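## Task

Move the orange bin, and no other bin, to the side of the bench closest to the arms. Put the hook down flat on the bench next to it, with its handle sticking out past that same edge. All other objects must stay resting on whatever they currently rest on. Nothing may count on a robot to hold it in its final place. Finish by opening the grippers and pulling the arms away.

## Robot and tools

Robots: three identical i2rt Big YAM arms named arm1, arm2 and arm3. Each has six revolute joints, a two-finger gripper and a wrist camera. With joints 1 and 6 at zero and the hand level and pointing forward, the wrist camera rides on top of the hand looking toward the fingertips. Reach is roughly 1.0 m from the joint 1 axis. Two fixed room cameras, room_a and room_b, also watch the scene. Loose objects may occasionally be nudged by an outside disturbance.

Frames: one shared scene frame, origin on the floor, +z up. The hand point is midway between the fingertips; its z axis runs along the fingers and the fingers close along its y axis. Hand poses are computed from each robot's true foot pose, which is never printed. The approximate URDF (root base_link = the robot's foot; hand = link pinch, about 0.136 m beyond the gripper link) describes the kinematics; any limit given in the text or results overrides it.

Tool execute_actions: argument actions is a list holding exactly one action or none. An action is an object keyed by robot name (arm1, arm2, arm3); each robot gets a joints object. joints contains absolute targets (not offsets), by name: joint1_rad, joint2_rad, joint3_rad, joint4_rad, joint5_rad, joint6_rad in radians, and gripper_m in metres (fingertip separation). Any subset may be given; all named motions start at once and may end at different times. Ranges, with the tolerance counted as arrived: joint1_rad -2.879 to 2.879 (±0.045), rotation about the foot, positive counter-clockwise seen from above, 0 = arm unfolds toward where the foot faces. joint2_rad 0 to 3.141 (±0.14), shoulder, 0 = upper arm pointing back roughly horizontal, increasing raises it then brings it forward. joint3_rad 0 to 3.019 (±0.09), elbow, 0 = folded flat, increasing opens. joint4_rad -1.692 to 1.57 (±0.055), hand pitch, positive tips fingers up. joint5_rad -1.57 to 1.57 (±0.03), sideways hand swing, positive to the arm's right. joint6_rad -2.094 to 2.094 (±0.035), hand roll, positive clockwise viewed from behind. gripper_m 0 to 0.093 (±0.003); finger pads push with about 50 to 62 N, some less. Optional cameras lists camera names (arm1_cam_wrist, arm2_cam_wrist, arm3_cam_wrist, room_a, room_b, or all); omitted, null or ["all"] returns every camera, [] returns none. An unknown key, camera name or out-of-range number rejects the whole call and nothing moves. An empty actions list just reports state and pictures. Joints differ in speed, so the hand can sweep a wide path between postures.

Omitted joints or robots keep pursuing their previous targets, and joint_status will not reveal that. If any call reports a stop, the rest of the calls in that reply for the scene are skipped.

Result lines: joint_positions gives current joint values; the pictures line names cameras in image order. joint_status tells how each commanded motion ended: off_target (resting away from target, maybe still pushing), contact_stop or time_out (target dropped, joint holds where it stopped; but a timed-out joint may keep a target no more than 0.375, 0.375, 0.113, 0.225, 0.075, 0.3 rad from its position for joints 1 to 6 and keep pushing, moving on if freed). The line joint command not followed, usually with a cause line, means a self/inter-arm clearance check blocked that arm's joint targets (its gripper target still runs); such joints read not_followed and may be retried with each later action until valid targets arrive. on_its_own lists what moved or holds without this call's command; held at shows the held target, not the position. Joint torques are listed in arm-joint order, with per-arm offsets, scale and noise; they are nonzero in free air and friction can mimic or mask load. A loaded joint raised and left holding will droop. Tiny target changes may produce no motion.

Tool wait: seconds, 0 to 10; commands nothing, returns the same as an empty execute_actions. zoom_image: camera (one of the five) and region [x0, y0, x1, y1] pixels from the top-left of that camera's most recent full image, at most 504 by 504. read_manual: optional section, only "licences". finished_scene: scene, the number of the current scene (1 to 2); irreversible, reports success and gives the next task. Replying without a tool call ends everything.

Cautions: the arms do not stop on contact and keep pushing hard. To relieve a stuck joint, command its reported position. Sustained effort heats motors; a MOTOR HOT line appears from 85 °C, and at 100 °C the arm drops everything and goes limp (OVER-TEMPERATURE FAULT, joints read limit_stop_at_motor_heat; resend targets later). Heat persists across scenes. Arms pressing hard on each other ends the run; the clearance check may react late and ignores fingers, gripper housings and wrist cameras, and no state line reports arm-arm contact. Robots never wait for one another. Do not push objects off the work area or onto the floor, and avoid drops, slips, slams and hard hits. The simulation runs while you think, holding the last command. Before ending a scene, the result must stand on its own: release, retract, then call finished_scene.

Each tool is called by a JSON object that holds its "op" and its "data", one argument or row to a line.

## Session

{"op": "execute_actions", "data": {
  "actions": []
}}

Scene clock: 0.00 s.
Joint torques (N m, as the arm reports them, + toward a larger angle): no reading
Motor temperatures (°C, as the motors report them): arm1=[30 28 29 32 29 31] | arm2=[29 31 31 31 29 29] | arm3=[31 29 30 32 28 29]
arm1.joint_positions: joint1_rad=-0.174 joint2_rad=+0.560 joint3_rad=+1.612 joint4_rad=-1.499 joint5_rad=-0.052 joint6_rad=+0.747 gripper_m=+0.095
arm1.joint_status: not commanded
arm1.hand: x=-0.8844 y=+0.1443 z=+1.3912 quat_wxyz=(-0.257, +0.249, -0.809, -0.467) (m; scene frame)
arm2.joint_positions: joint1_rad=+0.289 joint2_rad=+0.307 joint3_rad=+1.671 joint4_rad=-1.548 joint5_rad=+0.013 joint6_rad=-0.307 gripper_m=+0.094
arm2.joint_status: not commanded
arm2.hand: x=+0.0117 y=+0.0090 z=+1.4235 quat_wxyz=(-0.413, +0.707, -0.296, -0.492) (m; scene frame)
arm3.joint_positions: joint1_rad=-0.363 joint2_rad=+0.573 joint3_rad=+1.713 joint4_rad=-1.392 joint5_rad=+0.172 joint6_rad=+0.254 gripper_m=+0.094
arm3.joint_status: not commanded
arm3.hand: x=+0.9825 y=+0.1145 z=+1.4343 quat_wxyz=(-0.501, +0.317, -0.724, -0.353) (m; scene frame)
pictures: arm1_cam_wrist, arm2_cam_wrist, arm3_cam_wrist, room_a, room_b
Images, in order (width x height): arm1_cam_wrist 504x504, arm2_cam_wrist 504x504, arm3_cam_wrist 504x504, room_a 504x504, room_b 504x504.

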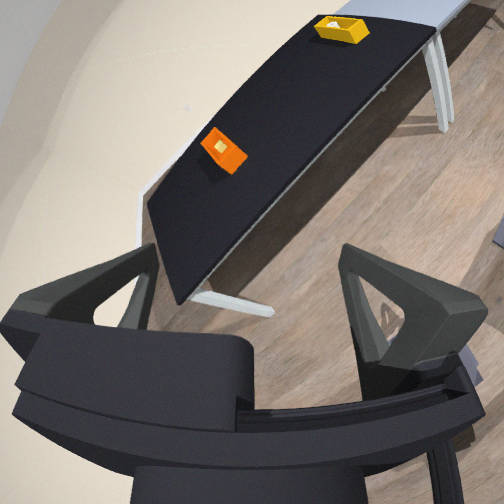

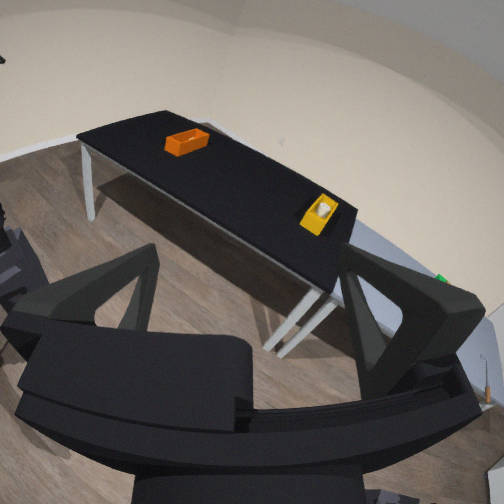

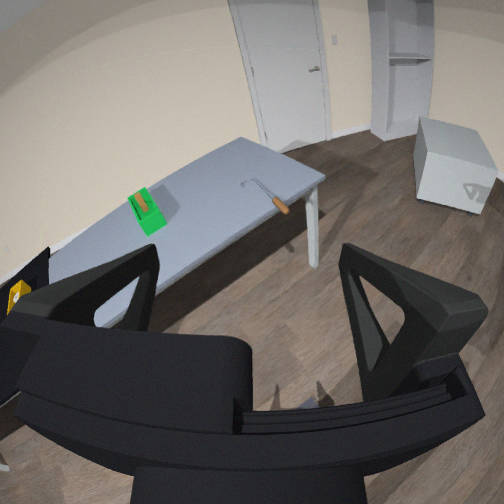

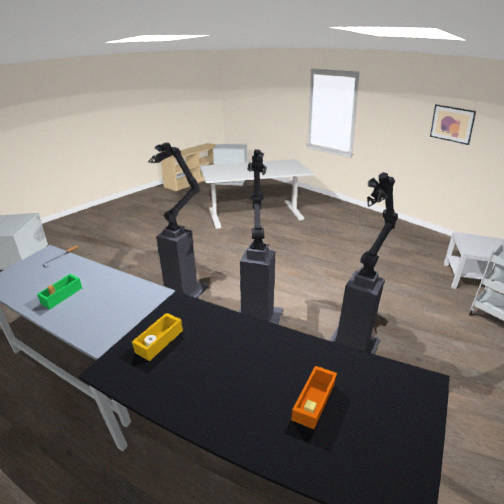

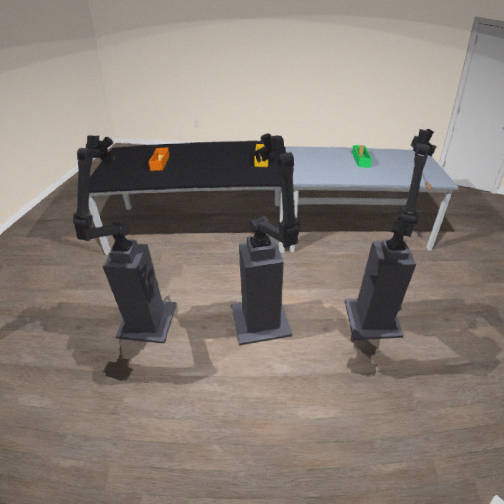

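{"op": "zoom_image", "data": {
  "camera": "arm3_cam_wrist",
  "region": [200, 130, 340, 270]
}}

{"op": "zoom_image", "data": {
  "camera": "room_b",
  "region": [280, 100, 480, 260]
}}

{"op": "zoom_image", "data": {
  "camera": "room_a",
  "region": [0, 200, 200, 360]
}}

Region (200, 130, 340, 270) of arm3_cam_wrist's 504x504 image, scaled by 3.600, with more detail than that image has.

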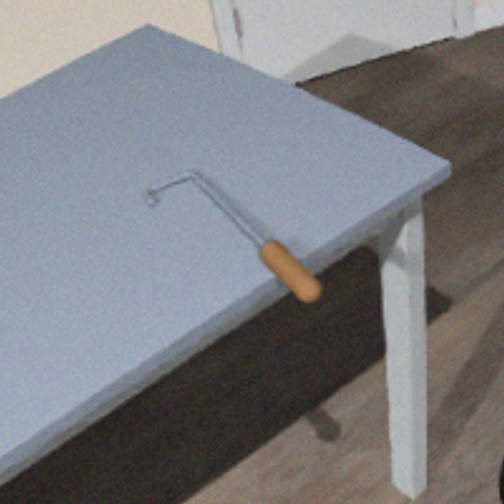

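Region (280, 100, 480, 260) of room_b's 504x504 image, scaled by 2.520, with more detail than that image has; it fills the top 403 rows of this view, and the rest is white.

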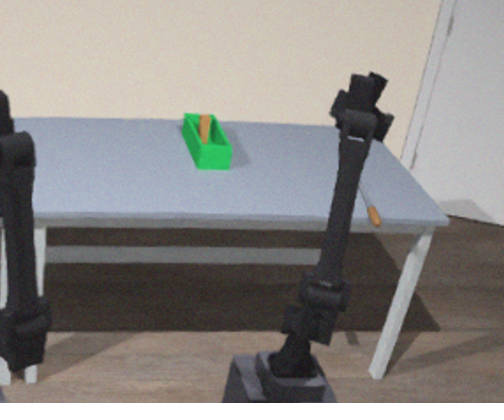

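Region (0, 200, 200, 360) of room_a's 504x504 image, scaled by 2.520, with more detail than that image has; it fills the top 403 rows of this view, and the rest is white.

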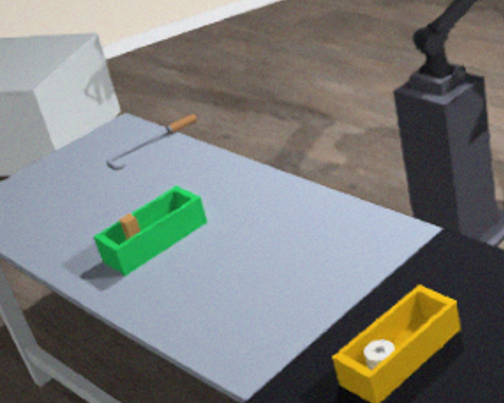

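{"op": "execute_actions", "data": {
  "actions": [
    {"arm3":{"joints":{"joint1_rad":-0.55,"joint2_rad":1.2,"joint3_rad":1.5,"joint4_rad":-1.2,"joint5_rad":0,"joint6_rad":0}},"arm1":{"joints":{"joint1_rad":0.087,"joint2_rad":1.2,"joint3_rad":1.5,"joint4_rad":-1.2,"joint5_rad":0,"joint6_rad":0}},"arm2":{"joints":{"joint1_rad":-0.2,"joint2_rad":1.2,"joint3_rad":1.5,"joint4_rad":-1.2,"joint5_rad":0,"joint6_rad":0}}}
  ]
}}

Scene clock: 31.60 s.
Joint torques (N m, as the arm reports them, + toward a larger angle): arm1=[ -0.26 -11.78  13.47   1.92   0.12  -0.13] | arm2=[ -0.81 -12.46  10.69   1.92   0.14   0.04] | arm3=[ 0.65 -9.95 10.38  2.15 -0.09 -0.08]
Motor temperatures (°C, as the motors report them): arm1=[30 28 31 32 29 31] | arm2=[29 32 31 31 29 29] | arm3=[31 29 31 32 28 30]
arm1.joint_positions: joint1_rad=+0.080 joint2_rad=+1.206 joint3_rad=+1.475 joint4_rad=-1.210 joint5_rad=+0.000 joint6_rad=+0.009 gripper_m=+0.095
arm1.joint_status: all done
arm1.hand: x=-0.9104 y=+0.4621 z=+1.1873 quat_wxyz=(-0.219, +0.667, -0.677, -0.218) (m; scene frame)
arm2.joint_positions: joint1_rad=-0.199 joint2_rad=+1.214 joint3_rad=+1.469 joint4_rad=-1.211 joint5_rad=-0.001 joint6_rad=-0.009 gripper_m=+0.094
arm2.joint_status: all done
arm2.hand: x=+0.0088 y=+0.4722 z=+1.1916 quat_wxyz=(-0.213, +0.675, -0.672, -0.218) (m; scene frame)
arm3.joint_positions: joint1_rad=-0.540 joint2_rad=+1.200 joint3_rad=+1.482 joint4_rad=-1.212 joint5_rad=+0.003 joint6_rad=+0.009 gripper_m=+0.094
arm3.joint_status: all done
arm3.hand: x=+1.1464 y=+0.3916 z=+1.1705 quat_wxyz=(-0.274, +0.464, -0.829, -0.150) (m; scene frame)
pictures: arm1_cam_wrist, arm2_cam_wrist, arm3_cam_wrist, room_a, room_b
Images, in order (width x height): arm1_cam_wrist 504x504, arm2_cam_wrist 504x504, arm3_cam_wrist 504x504, room_a 504x504, room_b 504x504.

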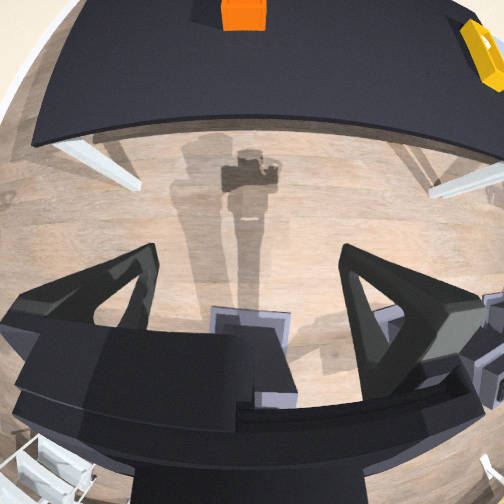

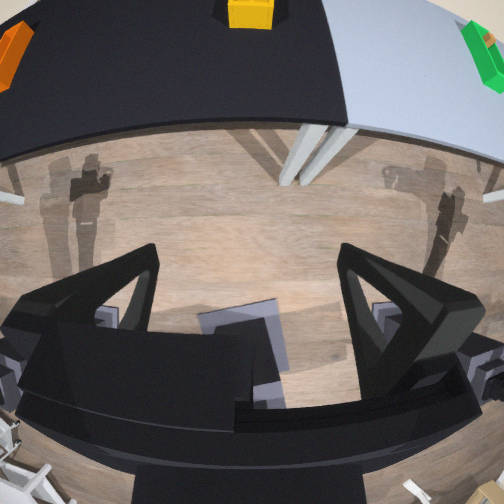

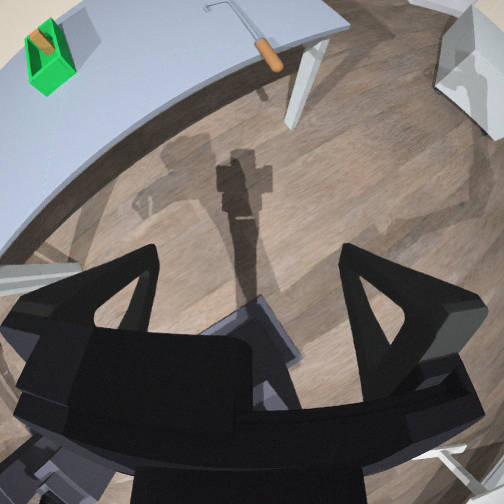

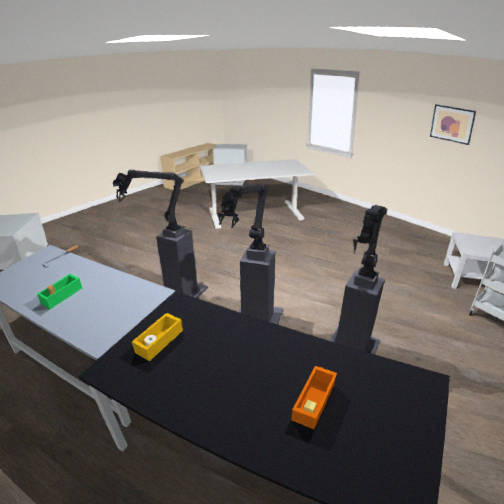

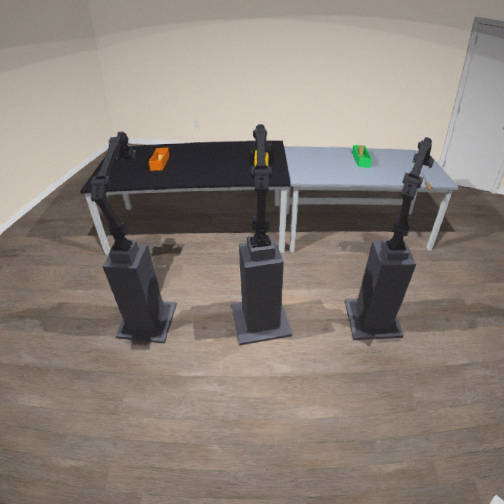

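{"op": "execute_actions", "data": {
  "actions": [
    {"arm3":{"joints":{"joint1_rad":-0.61,"joint2_rad":1.81,"joint3_rad":1.57,"joint4_rad":-0.34}}}
  ],
  "cameras": ["arm3_cam_wrist","room_a","room_b"]
}}

Scene clock: 49.33 s.
Joint torques (N m, as the arm reports them, + toward a larger angle): arm1=[ -0.56 -12.41  13.07   1.87   0.15  -0.25] | arm2=[ -0.66 -12.67  10.6    1.88   0.15   0.04] | arm3=[  1.18 -21.9   11.89   2.63  -0.05  -0.08]
Motor temperatures (°C, as the motors report them): arm1=[30 28 34 32 29 31] | arm2=[29 32 34 31 29 29] | arm3=[31 29 34 32 28 30]
arm1.joint_positions: joint1_rad=+0.080 joint2_rad=+1.206 joint3_rad=+1.475 joint4_rad=-1.210 joint5_rad=+0.000 joint6_rad=+0.009 gripper_m=+0.095
arm1.joint_status: not commanded
arm1.hand: x=-0.9104 y=+0.4621 z=+1.1873 quat_wxyz=(-0.219, +0.668, -0.677, -0.218) (m; scene frame)
arm2.joint_positions: joint1_rad=-0.199 joint2_rad=+1.214 joint3_rad=+1.469 joint4_rad=-1.211 joint5_rad=-0.001 joint6_rad=-0.009 gripper_m=+0.094
arm2.joint_status: not commanded
arm2.hand: x=+0.0088 y=+0.4722 z=+1.1916 quat_wxyz=(-0.213, +0.675, -0.672, -0.218) (m; scene frame)
arm3.joint_positions: joint1_rad=-0.606 joint2_rad=+1.823 joint3_rad=+1.535 joint4_rad=-0.358 joint5_rad=+0.001 joint6_rad=+0.008 gripper_m=+0.094
arm3.joint_status: all done
arm3.hand: x=+1.3342 y=+0.6057 z=+0.9759 quat_wxyz=(-0.395, +0.413, -0.795, -0.203) (m; scene frame)
pictures: arm3_cam_wrist, room_a, room_b
Images, in order (width x height): arm3_cam_wrist 504x504, room_a 504x504, room_b 504x504.

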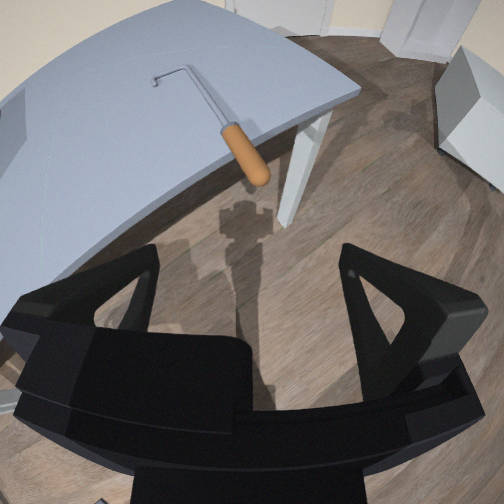

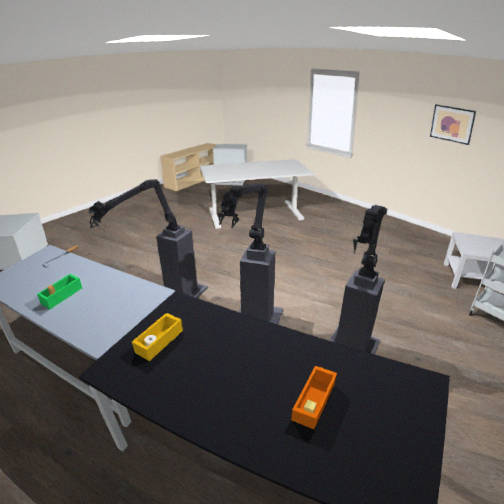

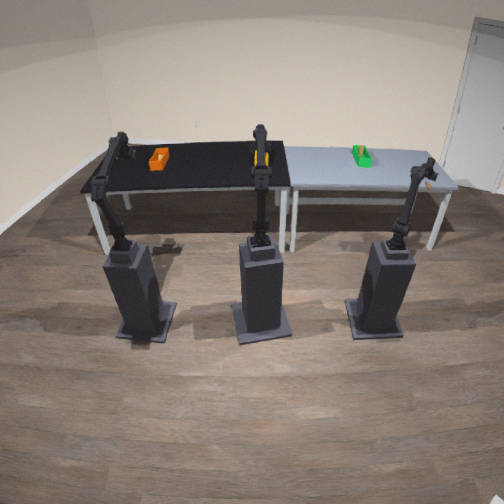

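{"op": "execute_actions", "data": {
  "actions": [
    {"arm3":{"joints":{"joint1_rad":-0.86,"joint2_rad":2.375,"joint3_rad":1.645,"joint4_rad":0.64,"joint5_rad":-0.855,"joint6_rad":-0.11}}}
  ],
  "cameras": ["arm3_cam_wrist","room_a","room_b"]
}}

Scene clock: 75.93 s.
Joint torques (N m, as the arm reports them, + toward a larger angle): arm1=[ -0.04 -11.45  13.2    1.76   0.13  -0.14] | arm2=[ -0.7  -12.61  10.62   1.89   0.14   0.03] | arm3=[  1.39 -25.78   8.63   2.55  -0.14  -0.1 ]
Motor temperatures (°C, as the motors report them): arm1=[30 28 36 32 29 31] | arm2=[29 32 36 31 29 29] | arm3=[31 31 36 32 28 30]
arm1.joint_positions: joint1_rad=+0.080 joint2_rad=+1.206 joint3_rad=+1.475 joint4_rad=-1.210 joint5_rad=+0.000 joint6_rad=+0.009 gripper_m=+0.095
arm1.joint_status: not commanded
arm1.hand: x=-0.9104 y=+0.4621 z=+1.1873 quat_wxyz=(-0.219, +0.668, -0.677, -0.218) (m; scene frame)
arm2.joint_positions: joint1_rad=-0.199 joint2_rad=+1.214 joint3_rad=+1.469 joint4_rad=-1.211 joint5_rad=-0.001 joint6_rad=-0.009 gripper_m=+0.094
arm2.joint_status: not commanded
arm2.hand: x=+0.0088 y=+0.4722 z=+1.1916 quat_wxyz=(-0.213, +0.675, -0.672, -0.218) (m; scene frame)
arm3.joint_positions: joint1_rad=-0.858 joint2_rad=+2.384 joint3_rad=+1.624 joint4_rad=+0.624 joint5_rad=-0.853 joint6_rad=-0.101 gripper_m=+0.094
arm3.joint_status: all done
arm3.hand: x=+1.4355 y=+0.6170 z=+0.8057 quat_wxyz=(-0.477, +0.524, -0.524, -0.474) (m; scene frame)
pictures: arm3_cam_wrist, room_a, room_b
Images, in order (width x height): arm3_cam_wrist 504x504, room_a 504x504, room_b 504x504.

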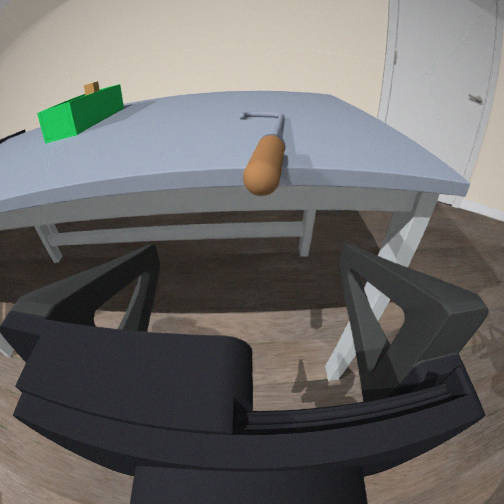

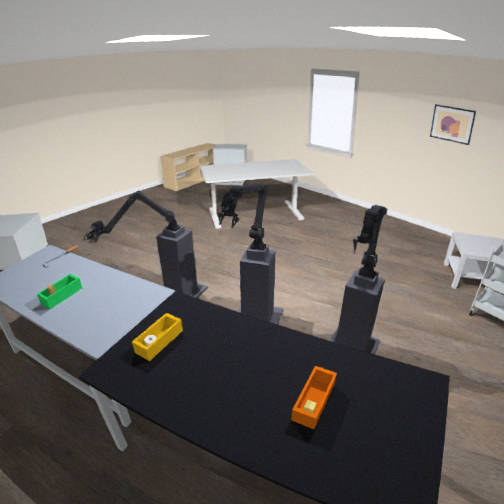

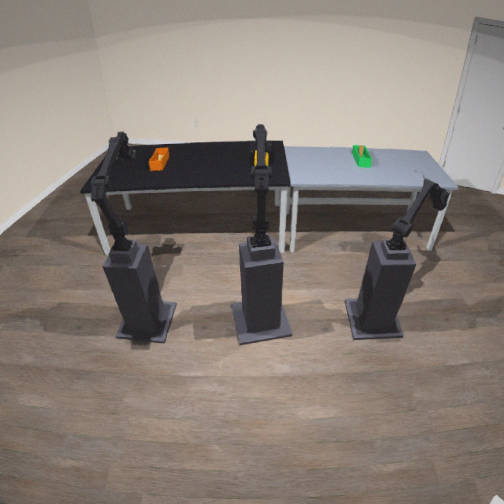

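{"op": "execute_actions", "data": {
  "actions": [
    {"arm3":{"joints":{"joint1_rad":-0.735,"joint2_rad":2.52,"joint3_rad":2.085,"joint4_rad":0.137,"joint5_rad":-0.634,"joint6_rad":-0.22}}}
  ],
  "cameras": ["arm3_cam_wrist","room_a"]
}}

{"op": "zoom_image", "data": {
  "camera": "room_a",
  "region": [20, 200, 140, 290]
}}

Scene clock: 91.17 s.
Joint torques (N m, as the arm reports them, + toward a larger angle): arm1=[ -0.28 -11.68  13.26   1.83   0.12  -0.21] | arm2=[ -0.74 -12.67  10.63   1.93   0.14   0.04] | arm3=[  0.82 -29.63  12.68   1.67  -0.09  -0.11]
Motor temperatures (°C, as the motors report them): arm1=[30 28 36 32 29 31] | arm2=[29 32 36 31 29 29] | arm3=[31 32 35 32 28 30]
arm1.joint_positions: joint1_rad=+0.080 joint2_rad=+1.206 joint3_rad=+1.475 joint4_rad=-1.210 joint5_rad=+0.000 joint6_rad=+0.009 gripper_m=+0.095
arm1.joint_status: not commanded
arm1.hand: x=-0.9104 y=+0.4621 z=+1.1873 quat_wxyz=(-0.219, +0.668, -0.677, -0.218) (m; scene frame)
arm2.joint_positions: joint1_rad=-0.199 joint2_rad=+1.214 joint3_rad=+1.469 joint4_rad=-1.211 joint5_rad=-0.001 joint6_rad=-0.009 gripper_m=+0.094
arm2.joint_status: not commanded
arm2.hand: x=+0.0088 y=+0.4722 z=+1.1916 quat_wxyz=(-0.213, +0.675, -0.672, -0.218) (m; scene frame)
arm3.joint_positions: joint1_rad=-0.728 joint2_rad=+2.536 joint3_rad=+2.034 joint4_rad=+0.144 joint5_rad=-0.636 joint6_rad=-0.211 gripper_m=+0.094
arm3.joint_status: all done
arm3.hand: x=+1.4370 y=+0.7359 z=+0.7841 quat_wxyz=(-0.434, +0.549, -0.586, -0.408) (m; scene frame)
pictures: arm3_cam_wrist, room_a
Images, in order (width x height): arm3_cam_wrist 504x504, room_a 504x504.

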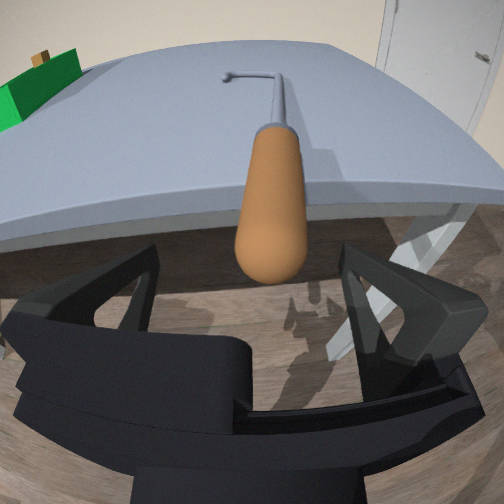

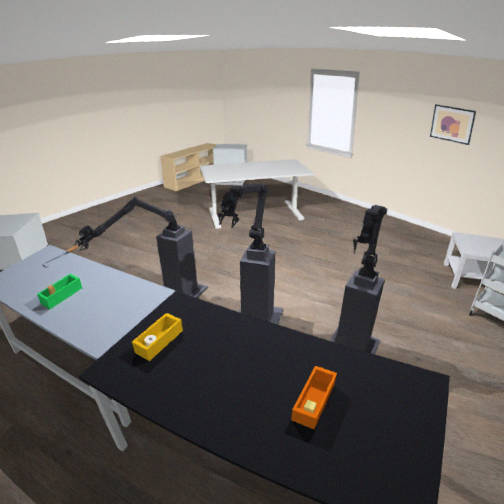

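Region (20, 200, 140, 290) of room_a's 504x504 image, scaled by 4.200, with more detail than that image has; it fills the top 378 rows of this view, and the rest is white.

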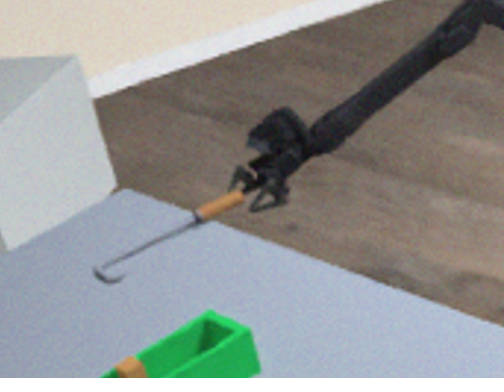

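{"op": "execute_actions", "data": {
  "actions": [
    {"arm3":{"joints":{"joint1_rad":-0.708,"joint2_rad":2.66,"joint3_rad":2.365,"joint4_rad":0.005,"joint5_rad":-0.597,"joint6_rad":-0.2}}}
  ],
  "cameras": ["arm3_cam_wrist"]
}}

Scene clock: 102.47 s.
Joint torques (N m, as the arm reports them, + toward a larger angle): arm1=[ -0.48 -11.84  13.17   1.81   0.12  -0.19] | arm2=[ -0.73 -12.59  10.65   1.88   0.13   0.04] | arm3=[  2.13 -31.48  13.62   1.71  -0.09   0.1 ]
Motor temperatures (°C, as the motors report them): arm1=[30 28 37 32 29 31] | arm2=[29 32 36 31 29 29] | arm3=[31 32 36 32 28 30]
arm1.joint_positions: joint1_rad=+0.080 joint2_rad=+1.206 joint3_rad=+1.475 joint4_rad=-1.210 joint5_rad=+0.000 joint6_rad=+0.009 gripper_m=+0.095
arm1.joint_status: not commanded
arm1.hand: x=-0.9104 y=+0.4621 z=+1.1873 quat_wxyz=(-0.219, +0.668, -0.677, -0.218) (m; scene frame)
arm2.joint_positions: joint1_rad=-0.199 joint2_rad=+1.214 joint3_rad=+1.469 joint4_rad=-1.211 joint5_rad=-0.001 joint6_rad=-0.009 gripper_m=+0.094
arm2.joint_status: not commanded
arm2.hand: x=+0.0088 y=+0.4722 z=+1.1916 quat_wxyz=(-0.213, +0.675, -0.672, -0.218) (m; scene frame)
arm3.joint_positions: joint1_rad=-0.719 joint2_rad=+2.681 joint3_rad=+2.306 joint4_rad=+0.010 joint5_rad=-0.599 joint6_rad=-0.209 gripper_m=+0.094
arm3.joint_status: all done
arm3.hand: x=+1.4626 y=+0.7694 z=+0.7731 quat_wxyz=(-0.437, +0.544, -0.595, -0.398) (m; scene frame)
pictures: arm3_cam_wrist
Images, in order (width x height): arm3_cam_wrist 504x504.

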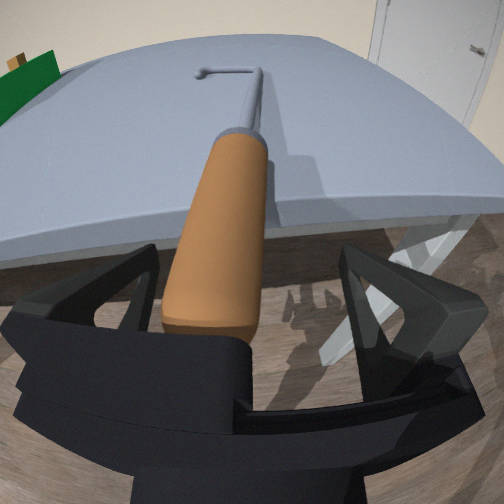

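{"op": "execute_actions", "data": {
  "actions": [
    {"arm3":{"joints":{"joint1_rad":-0.688,"joint2_rad":2.63}}}
  ],
  "cameras": ["arm3_cam_wrist"]
}}

Scene clock: 109.77 s.
Joint torques (N m, as the arm reports them, + toward a larger angle): arm1=[  0.05 -12.65  13.24   1.75   0.08  -0.2 ] | arm2=[ -0.75 -12.72  10.59   1.89   0.16   0.03] | arm3=[  1.85 -33.16  13.6    1.65  -0.07   0.11]
Motor temperatures (°C, as the motors report them): arm1=[30 28 37 32 29 31] | arm2=[29 32 37 31 29 29] | arm3=[31 33 37 32 28 30]
arm1.joint_positions: joint1_rad=+0.080 joint2_rad=+1.206 joint3_rad=+1.475 joint4_rad=-1.210 joint5_rad=+0.000 joint6_rad=+0.009 gripper_m=+0.095
arm1.joint_status: not commanded
arm1.hand: x=-0.9104 y=+0.4621 z=+1.1873 quat_wxyz=(-0.219, +0.668, -0.677, -0.218) (m; scene frame)
arm2.joint_positions: joint1_rad=-0.199 joint2_rad=+1.214 joint3_rad=+1.469 joint4_rad=-1.211 joint5_rad=-0.001 joint6_rad=-0.009 gripper_m=+0.094
arm2.joint_status: not commanded
arm2.hand: x=+0.0088 y=+0.4722 z=+1.1916 quat_wxyz=(-0.213, +0.675, -0.672, -0.218) (m; scene frame)
arm3.joint_positions: joint1_rad=-0.693 joint2_rad=+2.667 joint3_rad=+2.306 joint4_rad=+0.010 joint5_rad=-0.599 joint6_rad=-0.209 gripper_m=+0.094
arm3.joint_status: all done
arm3.hand: x=+1.4437 y=+0.7843 z=+0.7856 quat_wxyz=(-0.437, +0.551, -0.585, -0.404) (m; scene frame)
pictures: arm3_cam_wrist
Images, in order (width x height): arm3_cam_wrist 504x504.

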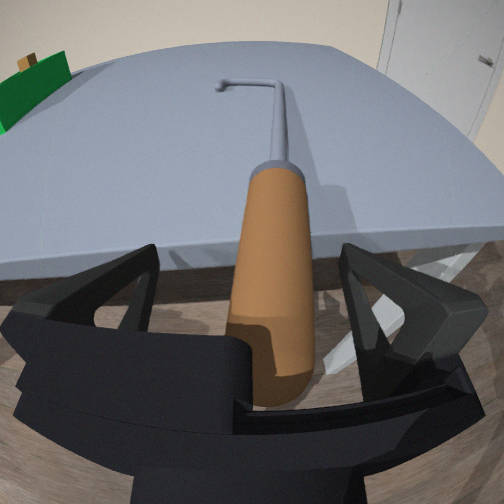

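Good enough; close.

{"op": "execute_actions", "data": {
  "actions": [
    {"arm3":{"joints":{"gripper_m":0.0}}}
  ],
  "cameras": ["arm3_cam_wrist","room_a"]
}}

Scene clock: 116.63 s.
Joint torques (N m, as the arm reports them, + toward a larger angle): arm1=[ -0.11 -11.74  13.14   1.8    0.16  -0.19] | arm2=[ -0.68 -12.66  10.61   1.88   0.14   0.04] | arm3=[  1.88 -33.19  13.66   1.86  -0.08   0.05]
Motor temperatures (°C, as the motors report them): arm1=[30 29 37 32 29 31] | arm2=[29 32 37 31 29 29] | arm3=[31 34 38 32 28 30]
arm1.joint_positions: joint1_rad=+0.080 joint2_rad=+1.206 joint3_rad=+1.475 joint4_rad=-1.210 joint5_rad=+0.000 joint6_rad=+0.009 gripper_m=+0.095
arm1.joint_status: not commanded
arm1.hand: x=-0.9104 y=+0.4621 z=+1.1873 quat_wxyz=(-0.219, +0.668, -0.677, -0.218) (m; scene frame)
arm2.joint_positions: joint1_rad=-0.199 joint2_rad=+1.214 joint3_rad=+1.469 joint4_rad=-1.211 joint5_rad=-0.001 joint6_rad=-0.009 gripper_m=+0.094
arm2.joint_status: not commanded
arm2.hand: x=+0.0088 y=+0.4722 z=+1.1916 quat_wxyz=(-0.213, +0.675, -0.672, -0.218) (m; scene frame)
arm3.joint_positions: joint1_rad=-0.692 joint2_rad=+2.666 joint3_rad=+2.308 joint4_rad=+0.008 joint5_rad=-0.599 joint6_rad=-0.205 gripper_m=+0.030
arm3.joint_status: gripper_m off_target (ended at +0.030, target +0.000)
arm3.hand: x=+1.4429 y=+0.7851 z=+0.7863 quat_wxyz=(-0.436, +0.551, -0.585, -0.405) (m; scene frame)
pictures: arm3_cam_wrist, room_a
Images, in order (width x height): arm3_cam_wrist 504x504, room_a 504x504.

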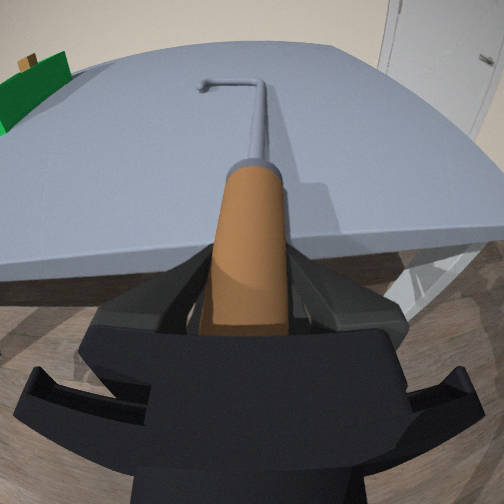

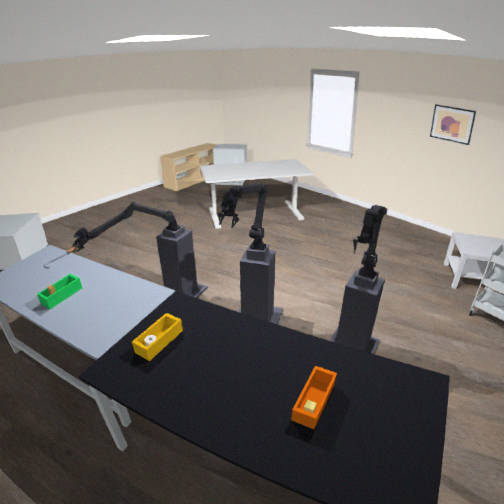

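{"op": "execute_actions", "data": {
  "actions": [
    {"arm3":{"joints":{"joint2_rad":2.3}},"arm2":{"joints":{"joint1_rad":0.3}}}
  ],
  "cameras": ["arm3_cam_wrist"]
}}

{"op": "execute_actions", "data": {
  "actions": [
    {"arm3":{"joints":{"joint1_rad":0.63,"joint2_rad":2.2,"joint3_rad":2.01,"joint4_rad":0.19,"joint5_rad":0.593,"joint6_rad":0.21}}}
  ],
  "cameras": ["arm3_cam_wrist","room_b"]
}}

{"op": "execute_actions", "data": {
  "actions": [
    {"arm3":{"joints":{"joint2_rad":2.46}}}
  ],
  "cameras": ["arm3_cam_wrist","room_a"]
}}

Scene clock: 126.30 s.
Joint torques (N m, as the arm reports them, + toward a larger angle): arm1=[ -0.25 -11.9   13.43   1.77   0.1   -0.25] | arm2=[ -1.07 -12.46  10.6    1.93   0.12   0.02] | arm3=[  1.68 -34.05  13.83   2.93  -0.06   0.01]
Motor temperatures (°C, as the motors report them): arm1=[30 29 37 32 29 31] | arm2=[29 33 37 31 29 29] | arm3=[31 34 39 32 28 30]
arm1.joint_positions: joint1_rad=+0.080 joint2_rad=+1.206 joint3_rad=+1.475 joint4_rad=-1.210 joint5_rad=+0.000 joint6_rad=+0.009 gripper_m=+0.095
arm1.joint_status: not commanded
arm1.hand: x=-0.9104 y=+0.4621 z=+1.1873 quat_wxyz=(-0.219, +0.668, -0.677, -0.218) (m; scene frame)
arm2.joint_positions: joint1_rad=+0.306 joint2_rad=+1.214 joint3_rad=+1.469 joint4_rad=-1.211 joint5_rad=-0.001 joint6_rad=-0.008 gripper_m=+0.094
arm2.joint_status: all done
arm2.hand: x=-0.2160 y=+0.4147 z=+1.1935 quat_wxyz=(-0.154, +0.821, -0.482, -0.265) (m; scene frame)
arm3.joint_positions: joint1_rad=-0.692 joint2_rad=+2.365 joint3_rad=+2.312 joint4_rad=-0.018 joint5_rad=-0.596 joint6_rad=-0.203 gripper_m=+0.030
arm3.joint_status: all done
arm3.hand: x=+1.4328 y=+0.7772 z=+1.0633 quat_wxyz=(-0.543, +0.534, -0.498, -0.415) (m; scene frame)
pictures: arm3_cam_wrist
Images, in order (width x height): arm3_cam_wrist 504x504.

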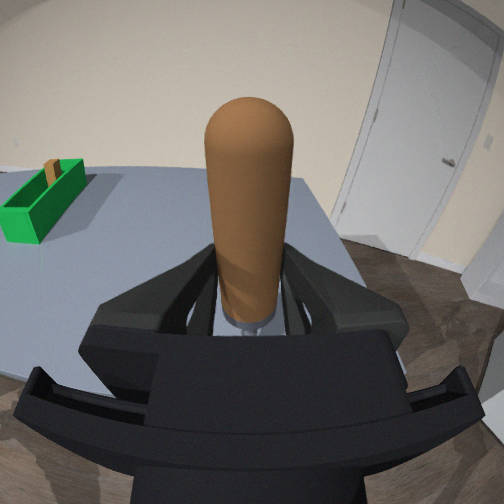

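Scene clock: 128.47 s.
Joint torques (N m, as the arm reports them, + toward a larger angle): arm1=[ -0.44 -12.23  13.28   1.77   0.15  -0.19] | arm2=[ -1.03 -12.53  10.61   1.88   0.13   0.02] | arm3=[  2.54 -30.56   8.87   2.41   0.02  -0.07]
Motor temperatures (°C, as the motors report them): arm1=[30 29 37 32 29 31] | arm2=[29 33 37 31 29 29] | arm3=[31 34 38 32 28 30]
arm1.joint_positions: joint1_rad=+0.080 joint2_rad=+1.206 joint3_rad=+1.475 joint4_rad=-1.210 joint5_rad=+0.000 joint6_rad=+0.009 gripper_m=+0.095
arm1.joint_status: not commanded
arm1.hand: x=-0.9104 y=+0.4621 z=+1.1873 quat_wxyz=(-0.219, +0.668, -0.677, -0.218) (m; scene frame)
arm2.joint_positions: joint1_rad=+0.306 joint2_rad=+1.214 joint3_rad=+1.469 joint4_rad=-1.211 joint5_rad=-0.001 joint6_rad=-0.008 gripper_m=+0.094
arm2.joint_status: not commanded
arm2.hand: x=-0.2160 y=+0.4147 z=+1.1935 quat_wxyz=(-0.154, +0.821, -0.482, -0.265) (m; scene frame)
arm3.joint_positions: joint1_rad=+0.619 joint2_rad=+2.243 joint3_rad=+2.011 joint4_rad=+0.178 joint5_rad=+0.593 joint6_rad=+0.214 gripper_m=+0.030
arm3.joint_status: all done
arm3.hand: x=+0.4664 y=+0.7844 z=+1.0324 quat_wxyz=(-0.435, +0.471, -0.552, -0.533) (m; scene frame)
pictures: arm3_cam_wrist, room_b
Images, in order (width x height): arm3_cam_wrist 504x504, room_b 504x504.

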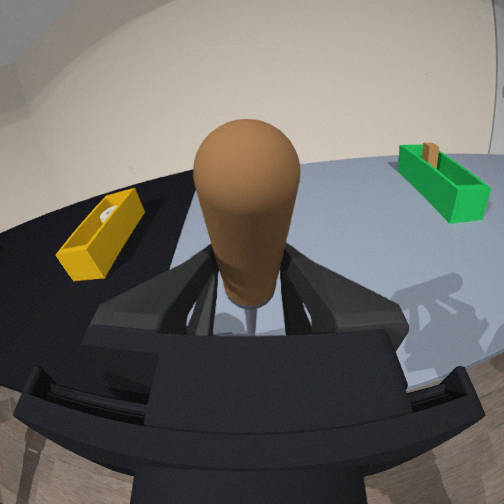

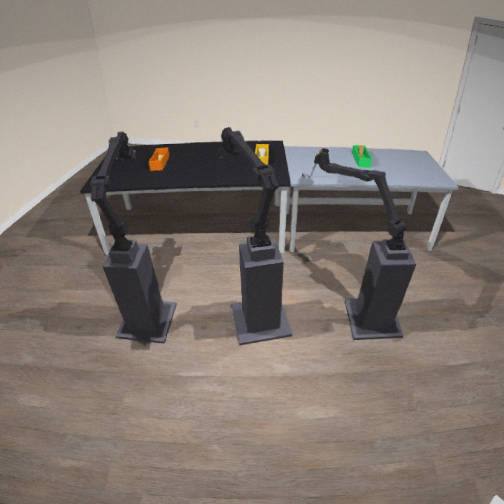

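Scene clock: 129.87 s.
Joint torques (N m, as the arm reports them, + toward a larger angle): arm1=[ -0.57 -12.31  13.14   1.9    0.11  -0.2 ] | arm2=[ -1.03 -12.42  10.64   1.94   0.13   0.02] | arm3=[  1.31 -32.78   9.3    2.18   0.17  -0.11]
Motor temperatures (°C, as the motors report them): arm1=[30 29 37 32 29 31] | arm2=[29 33 37 31 29 29] | arm3=[31 34 38 32 28 30]
arm1.joint_positions: joint1_rad=+0.080 joint2_rad=+1.206 joint3_rad=+1.475 joint4_rad=-1.210 joint5_rad=+0.000 joint6_rad=+0.009 gripper_m=+0.095
arm1.joint_status: not commanded
arm1.hand: x=-0.9104 y=+0.4621 z=+1.1873 quat_wxyz=(-0.219, +0.668, -0.677, -0.218) (m; scene frame)
arm2.joint_positions: joint1_rad=+0.306 joint2_rad=+1.214 joint3_rad=+1.469 joint4_rad=-1.211 joint5_rad=-0.001 joint6_rad=-0.008 gripper_m=+0.094
arm2.joint_status: not commanded
arm2.hand: x=-0.2160 y=+0.4147 z=+1.1935 quat_wxyz=(-0.154, +0.821, -0.482, -0.265) (m; scene frame)
arm3.joint_positions: joint1_rad=+0.632 joint2_rad=+2.513 joint3_rad=+1.996 joint4_rad=+0.183 joint5_rad=+0.591 joint6_rad=+0.219 gripper_m=+0.030
arm3.joint_status: all done
arm3.hand: x=+0.4538 y=+0.7813 z=+0.7853 quat_wxyz=(-0.417, +0.562, -0.569, -0.431) (m; scene frame)
pictures: arm3_cam_wrist, room_a
Images, in order (width x height): arm3_cam_wrist 504x504, room_a 504x504.

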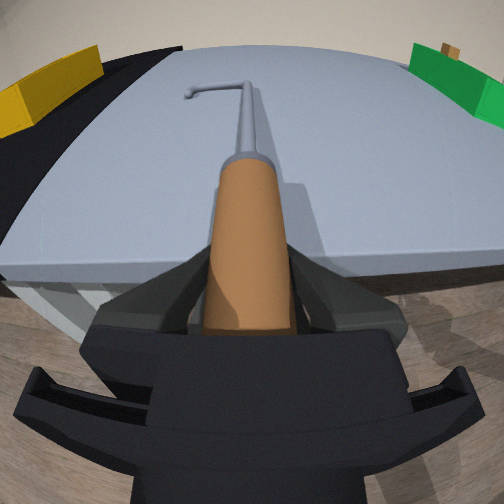

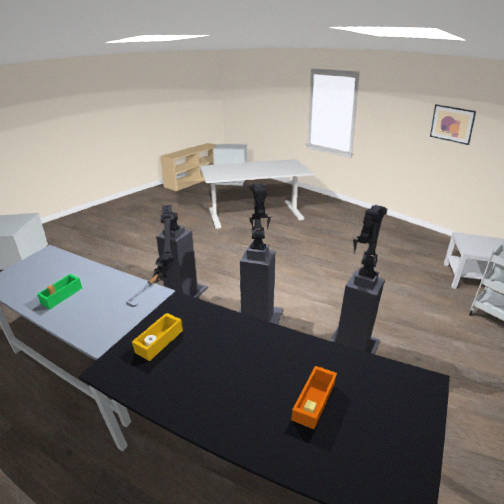

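{"op": "execute_actions", "data": {
  "actions": [
    {"arm3":{"joints":{"gripper_m":0.093}}}
  ],
  "cameras": ["arm3_cam_wrist"]
}}

Scene clock: 146.40 s.
Joint torques (N m, as the arm reports them, + toward a larger angle): arm1=[  0.2  -12.57  13.36   1.83   0.13  -0.17] | arm2=[ -1.05 -12.53  10.64   1.93   0.13   0.03] | arm3=[  1.38 -30.9    9.38   2.21   0.17  -0.09]
Motor temperatures (°C, as the motors report them): arm1=[30 29 38 32 29 31] | arm2=[29 33 37 31 29 29] | arm3=[31 35 37 32 28 30]
arm1.joint_positions: joint1_rad=+0.080 joint2_rad=+1.206 joint3_rad=+1.475 joint4_rad=-1.210 joint5_rad=+0.000 joint6_rad=+0.009 gripper_m=+0.095
arm1.joint_status: not commanded
arm1.hand: x=-0.9104 y=+0.4621 z=+1.1873 quat_wxyz=(-0.219, +0.668, -0.677, -0.218) (m; scene frame)
arm2.joint_positions: joint1_rad=+0.306 joint2_rad=+1.214 joint3_rad=+1.469 joint4_rad=-1.211 joint5_rad=-0.001 joint6_rad=-0.008 gripper_m=+0.094
arm2.joint_status: not commanded
arm2.hand: x=-0.2160 y=+0.4147 z=+1.1935 quat_wxyz=(-0.154, +0.821, -0.482, -0.265) (m; scene frame)
arm3.joint_positions: joint1_rad=+0.632 joint2_rad=+2.491 joint3_rad=+1.996 joint4_rad=+0.183 joint5_rad=+0.591 joint6_rad=+0.218 gripper_m=+0.093
arm3.joint_status: all done
arm3.hand: x=+0.4526 y=+0.7830 z=+0.8045 quat_wxyz=(-0.418, +0.556, -0.568, -0.440) (m; scene frame)
pictures: arm3_cam_wrist
Images, in order (width x height): arm3_cam_wrist 504x504.

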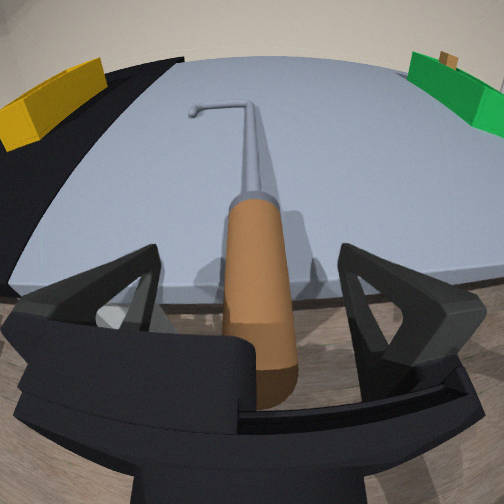

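{"op": "execute_actions", "data": {
  "actions": [
    {"arm3":{"joints":{"joint2_rad":2.1}},"arm2":{"joints":{"joint1_rad":-0.3}}}
  ],
  "cameras": []
}}

{"op": "execute_actions", "data": {
  "actions": [
    {"arm3":{"joints":{"joint1_rad":-0.5,"joint2_rad":1.0,"joint3_rad":1.2,"joint4_rad":-0.5,"joint5_rad":0,"joint6_rad":0}}}
  ],
  "cameras": []
}}

{"op": "execute_actions", "data": {
  "actions": [
    {"arm2":{"joints":{"joint1_rad":-0.928,"joint2_rad":2.475,"joint3_rad":1.6,"joint4_rad":0.935,"joint5_rad":-0.727,"joint6_rad":0}}}
  ],
  "cameras": ["arm2_cam_wrist","room_b"]
}}

Scene clock: 163.50 s.
Joint torques (N m, as the arm reports them, + toward a larger angle): arm1=[ -0.38 -11.96  13.16   1.83   0.14  -0.22] | arm2=[ -0.29 -12.56  10.59   1.89   0.08   0.02] | arm3=[  1.17 -27.85  10.35   1.91   0.01  -0.11]
Motor temperatures (°C, as the motors report them): arm1=[30 29 38 32 29 31] | arm2=[29 33 38 31 29 29] | arm3=[31 35 37 32 29 30]
arm1.joint_positions: joint1_rad=+0.080 joint2_rad=+1.206 joint3_rad=+1.475 joint4_rad=-1.210 joint5_rad=+0.000 joint6_rad=+0.009 gripper_m=+0.095
arm1.joint_status: not commanded
arm1.hand: x=-0.9104 y=+0.4621 z=+1.1873 quat_wxyz=(-0.219, +0.668, -0.677, -0.218) (m; scene frame)
arm2.joint_positions: joint1_rad=-0.304 joint2_rad=+1.214 joint3_rad=+1.469 joint4_rad=-1.211 joint5_rad=+0.001 joint6_rad=-0.007 gripper_m=+0.094
arm2.joint_status: all done
arm2.hand: x=+0.0578 y=+0.4695 z=+1.1911 quat_wxyz=(-0.224, +0.638, -0.707, -0.206) (m; scene frame)
arm3.joint_positions: joint1_rad=+0.632 joint2_rad=+2.127 joint3_rad=+1.996 joint4_rad=+0.189 joint5_rad=+0.592 joint6_rad=+0.218 gripper_m=+0.093
arm3.joint_status: all done
arm3.hand: x=+0.4703 y=+0.7597 z=+1.1265 quat_wxyz=(-0.432, +0.436, -0.538, -0.577) (m; scene frame)
pictures: none
No camera images: the call's "cameras" was empty. Leave "cameras" out to get every camera's image.

Scene clock: 165.37 s.
Joint torques (N m, as the arm reports them, + toward a larger angle): arm1=[  0.26 -12.28  13.45   1.88   0.12  -0.22] | arm2=[ -0.3  -12.63  10.62   1.88   0.1    0.01] | arm3=[ 1.03 -7.12  9.03  1.81 -0.1  -0.08]
Motor temperatures (°C, as the motors report them): arm1=[30 29 38 32 29 31] | arm2=[29 33 38 31 29 29] | arm3=[31 35 36 32 29 30]
arm1.joint_positions: joint1_rad=+0.080 joint2_rad=+1.206 joint3_rad=+1.475 joint4_rad=-1.210 joint5_rad=+0.000 joint6_rad=+0.009 gripper_m=+0.095
arm1.joint_status: not commanded
arm1.hand: x=-0.9104 y=+0.4621 z=+1.1873 quat_wxyz=(-0.219, +0.668, -0.677, -0.218) (m; scene frame)
arm2.joint_positions: joint1_rad=-0.304 joint2_rad=+1.214 joint3_rad=+1.469 joint4_rad=-1.211 joint5_rad=+0.001 joint6_rad=-0.007 gripper_m=+0.094
arm2.joint_status: not commanded
arm2.hand: x=+0.0578 y=+0.4695 z=+1.1911 quat_wxyz=(-0.224, +0.638, -0.707, -0.206) (m; scene frame)
arm3.joint_positions: joint1_rad=-0.495 joint2_rad=+1.001 joint3_rad=+1.203 joint4_rad=-0.494 joint5_rad=+0.003 joint6_rad=+0.009 gripper_m=+0.093
arm3.joint_status: all done
arm3.hand: x=+1.1386 y=+0.4224 z=+1.2456 quat_wxyz=(-0.512, +0.409, -0.692, -0.303) (m; scene frame)
pictures: none
No camera images: the call's "cameras" was empty. Leave "cameras" out to get every camera's image.

Scene clock: 167.47 s.
Joint torques (N m, as the arm reports them, + toward a larger angle): arm1=[  0.33 -12.89  13.19   1.92   0.12  -0.23] | arm2=[ -0.99 -28.25   7.82   2.69   0.04   0.01] | arm3=[ 1.11 -6.73  8.96  1.83 -0.1  -0.1 ]
Motor temperatures (°C, as the motors report them): arm1=[30 29 38 32 29 31] | arm2=[29 33 38 31 29 29] | arm3=[31 34 36 32 29 30]
arm1.joint_positions: joint1_rad=+0.080 joint2_rad=+1.206 joint3_rad=+1.475 joint4_rad=-1.210 joint5_rad=+0.000 joint6_rad=+0.009 gripper_m=+0.095
arm1.joint_status: not commanded
arm1.hand: x=-0.9104 y=+0.4621 z=+1.1873 quat_wxyz=(-0.219, +0.668, -0.677, -0.218) (m; scene frame)
arm2.joint_positions: joint1_rad=-0.922 joint2_rad=+2.496 joint3_rad=+1.571 joint4_rad=+0.915 joint5_rad=-0.726 joint6_rad=-0.005 gripper_m=+0.094
arm2.joint_status: all done
arm2.hand: x=+0.4475 y=+0.6818 z=+0.7802 quat_wxyz=(-0.496, +0.498, -0.503, -0.502) (m; scene frame)
arm3.joint_positions: joint1_rad=-0.495 joint2_rad=+1.001 joint3_rad=+1.203 joint4_rad=-0.494 joint5_rad=+0.003 joint6_rad=+0.009 gripper_m=+0.093
arm3.joint_status: not commanded
arm3.hand: x=+1.1386 y=+0.4224 z=+1.2456 quat_wxyz=(-0.512, +0.409, -0.692, -0.303) (m; scene frame)
pictures: arm2_cam_wrist, room_b
Images, in order (width x height): arm2_cam_wrist 504x504, room_b 504x504.

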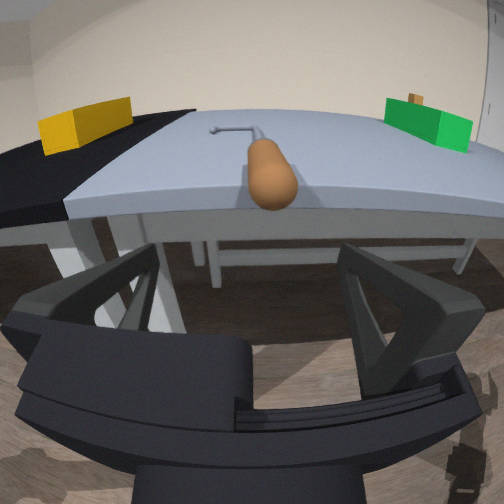

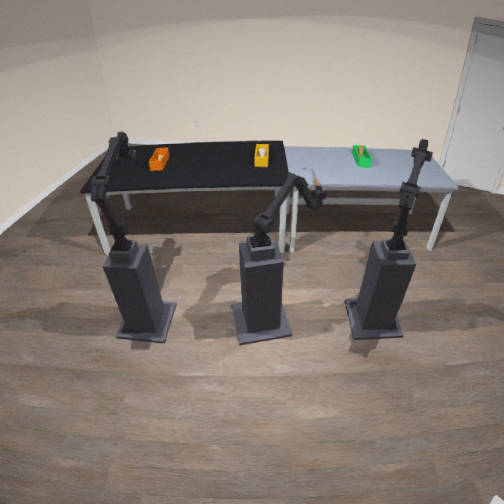

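{"op": "execute_actions", "data": {
  "actions": [
    {"arm2":{"joints":{"joint1_rad":-0.84,"joint2_rad":2.615,"joint3_rad":1.97,"joint4_rad":0.72,"joint5_rad":-0.636}}}
  ],
  "cameras": ["arm2_cam_wrist"]
}}

Scene clock: 172.90 s.
Joint torques (N m, as the arm reports them, + toward a larger angle): arm1=[ -0.24 -11.97  13.19   1.81   0.14  -0.19] | arm2=[ -0.83 -30.34  10.05   1.73   0.16   0.  ] | arm3=[ 1.15 -6.83  8.96  1.76 -0.07 -0.07]
Motor temperatures (°C, as the motors report them): arm1=[30 29 38 32 29 31] | arm2=[29 34 37 31 29 29] | arm3=[31 34 36 32 28 30]
arm1.joint_positions: joint1_rad=+0.080 joint2_rad=+1.206 joint3_rad=+1.475 joint4_rad=-1.210 joint5_rad=+0.000 joint6_rad=+0.009 gripper_m=+0.095
arm1.joint_status: not commanded
arm1.hand: x=-0.9104 y=+0.4621 z=+1.1873 quat_wxyz=(-0.219, +0.668, -0.677, -0.218) (m; scene frame)
arm2.joint_positions: joint1_rad=-0.838 joint2_rad=+2.631 joint3_rad=+1.928 joint4_rad=+0.723 joint5_rad=-0.638 joint6_rad=-0.005 gripper_m=+0.094
arm2.joint_status: all done
arm2.hand: x=+0.4539 y=+0.7826 z=+0.7977 quat_wxyz=(-0.508, +0.496, -0.494, -0.502) (m; scene frame)
arm3.joint_positions: joint1_rad=-0.495 joint2_rad=+1.001 joint3_rad=+1.203 joint4_rad=-0.494 joint5_rad=+0.003 joint6_rad=+0.009 gripper_m=+0.093
arm3.joint_status: not commanded
arm3.hand: x=+1.1386 y=+0.4224 z=+1.2456 quat_wxyz=(-0.512, +0.409, -0.692, -0.303) (m; scene frame)
pictures: arm2_cam_wrist
Images, in order (width x height): arm2_cam_wrist 504x504.

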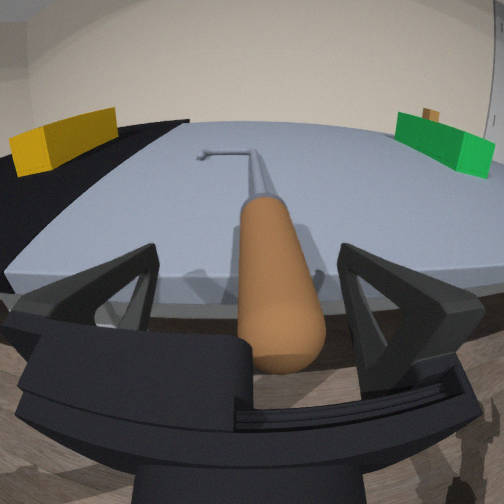

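{"op": "execute_actions", "data": {
  "actions": [
    {"arm2":{"joints":{"joint3_rad":1.925,"joint1_rad":-0.85}}}
  ],
  "cameras": ["arm2_cam_wrist"]
}}

Scene clock: 179.00 s.
Joint torques (N m, as the arm reports them, + toward a larger angle): arm1=[  0.   -12.12  13.4    1.9    0.11  -0.22] | arm2=[ -1.03 -29.98   7.5    1.76   0.17   0.  ] | arm3=[ 1.07 -7.06  8.94  1.76 -0.1  -0.09]
Motor temperatures (°C, as the motors report them): arm1=[30 29 38 32 29 31] | arm2=[29 35 37 31 29 29] | arm3=[31 33 36 32 28 30]
arm1.joint_positions: joint1_rad=+0.080 joint2_rad=+1.206 joint3_rad=+1.475 joint4_rad=-1.210 joint5_rad=+0.000 joint6_rad=+0.009 gripper_m=+0.095
arm1.joint_status: not commanded
arm1.hand: x=-0.9104 y=+0.4621 z=+1.1873 quat_wxyz=(-0.219, +0.668, -0.677, -0.218) (m; scene frame)
arm2.joint_positions: joint1_rad=-0.843 joint2_rad=+2.631 joint3_rad=+1.920 joint4_rad=+0.723 joint5_rad=-0.638 joint6_rad=-0.005 gripper_m=+0.094
arm2.joint_status: all done
arm2.hand: x=+0.4565 y=+0.7788 z=+0.7934 quat_wxyz=(-0.506, +0.495, -0.498, -0.501) (m; scene frame)
arm3.joint_positions: joint1_rad=-0.495 joint2_rad=+1.001 joint3_rad=+1.203 joint4_rad=-0.494 joint5_rad=+0.003 joint6_rad=+0.009 gripper_m=+0.093
arm3.joint_status: not commanded
arm3.hand: x=+1.1386 y=+0.4224 z=+1.2456 quat_wxyz=(-0.512, +0.409, -0.692, -0.303) (m; scene frame)
pictures: arm2_cam_wrist
Images, in order (width x height): arm2_cam_wrist 504x504.

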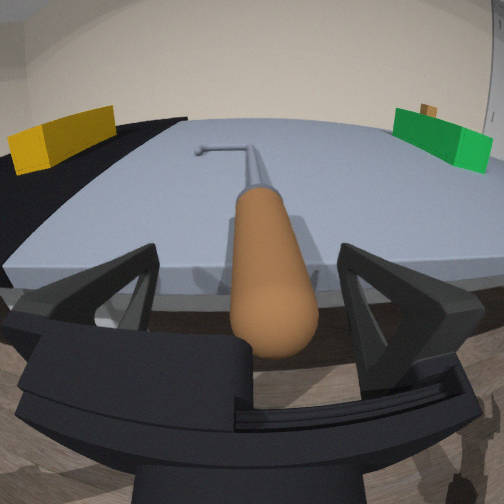

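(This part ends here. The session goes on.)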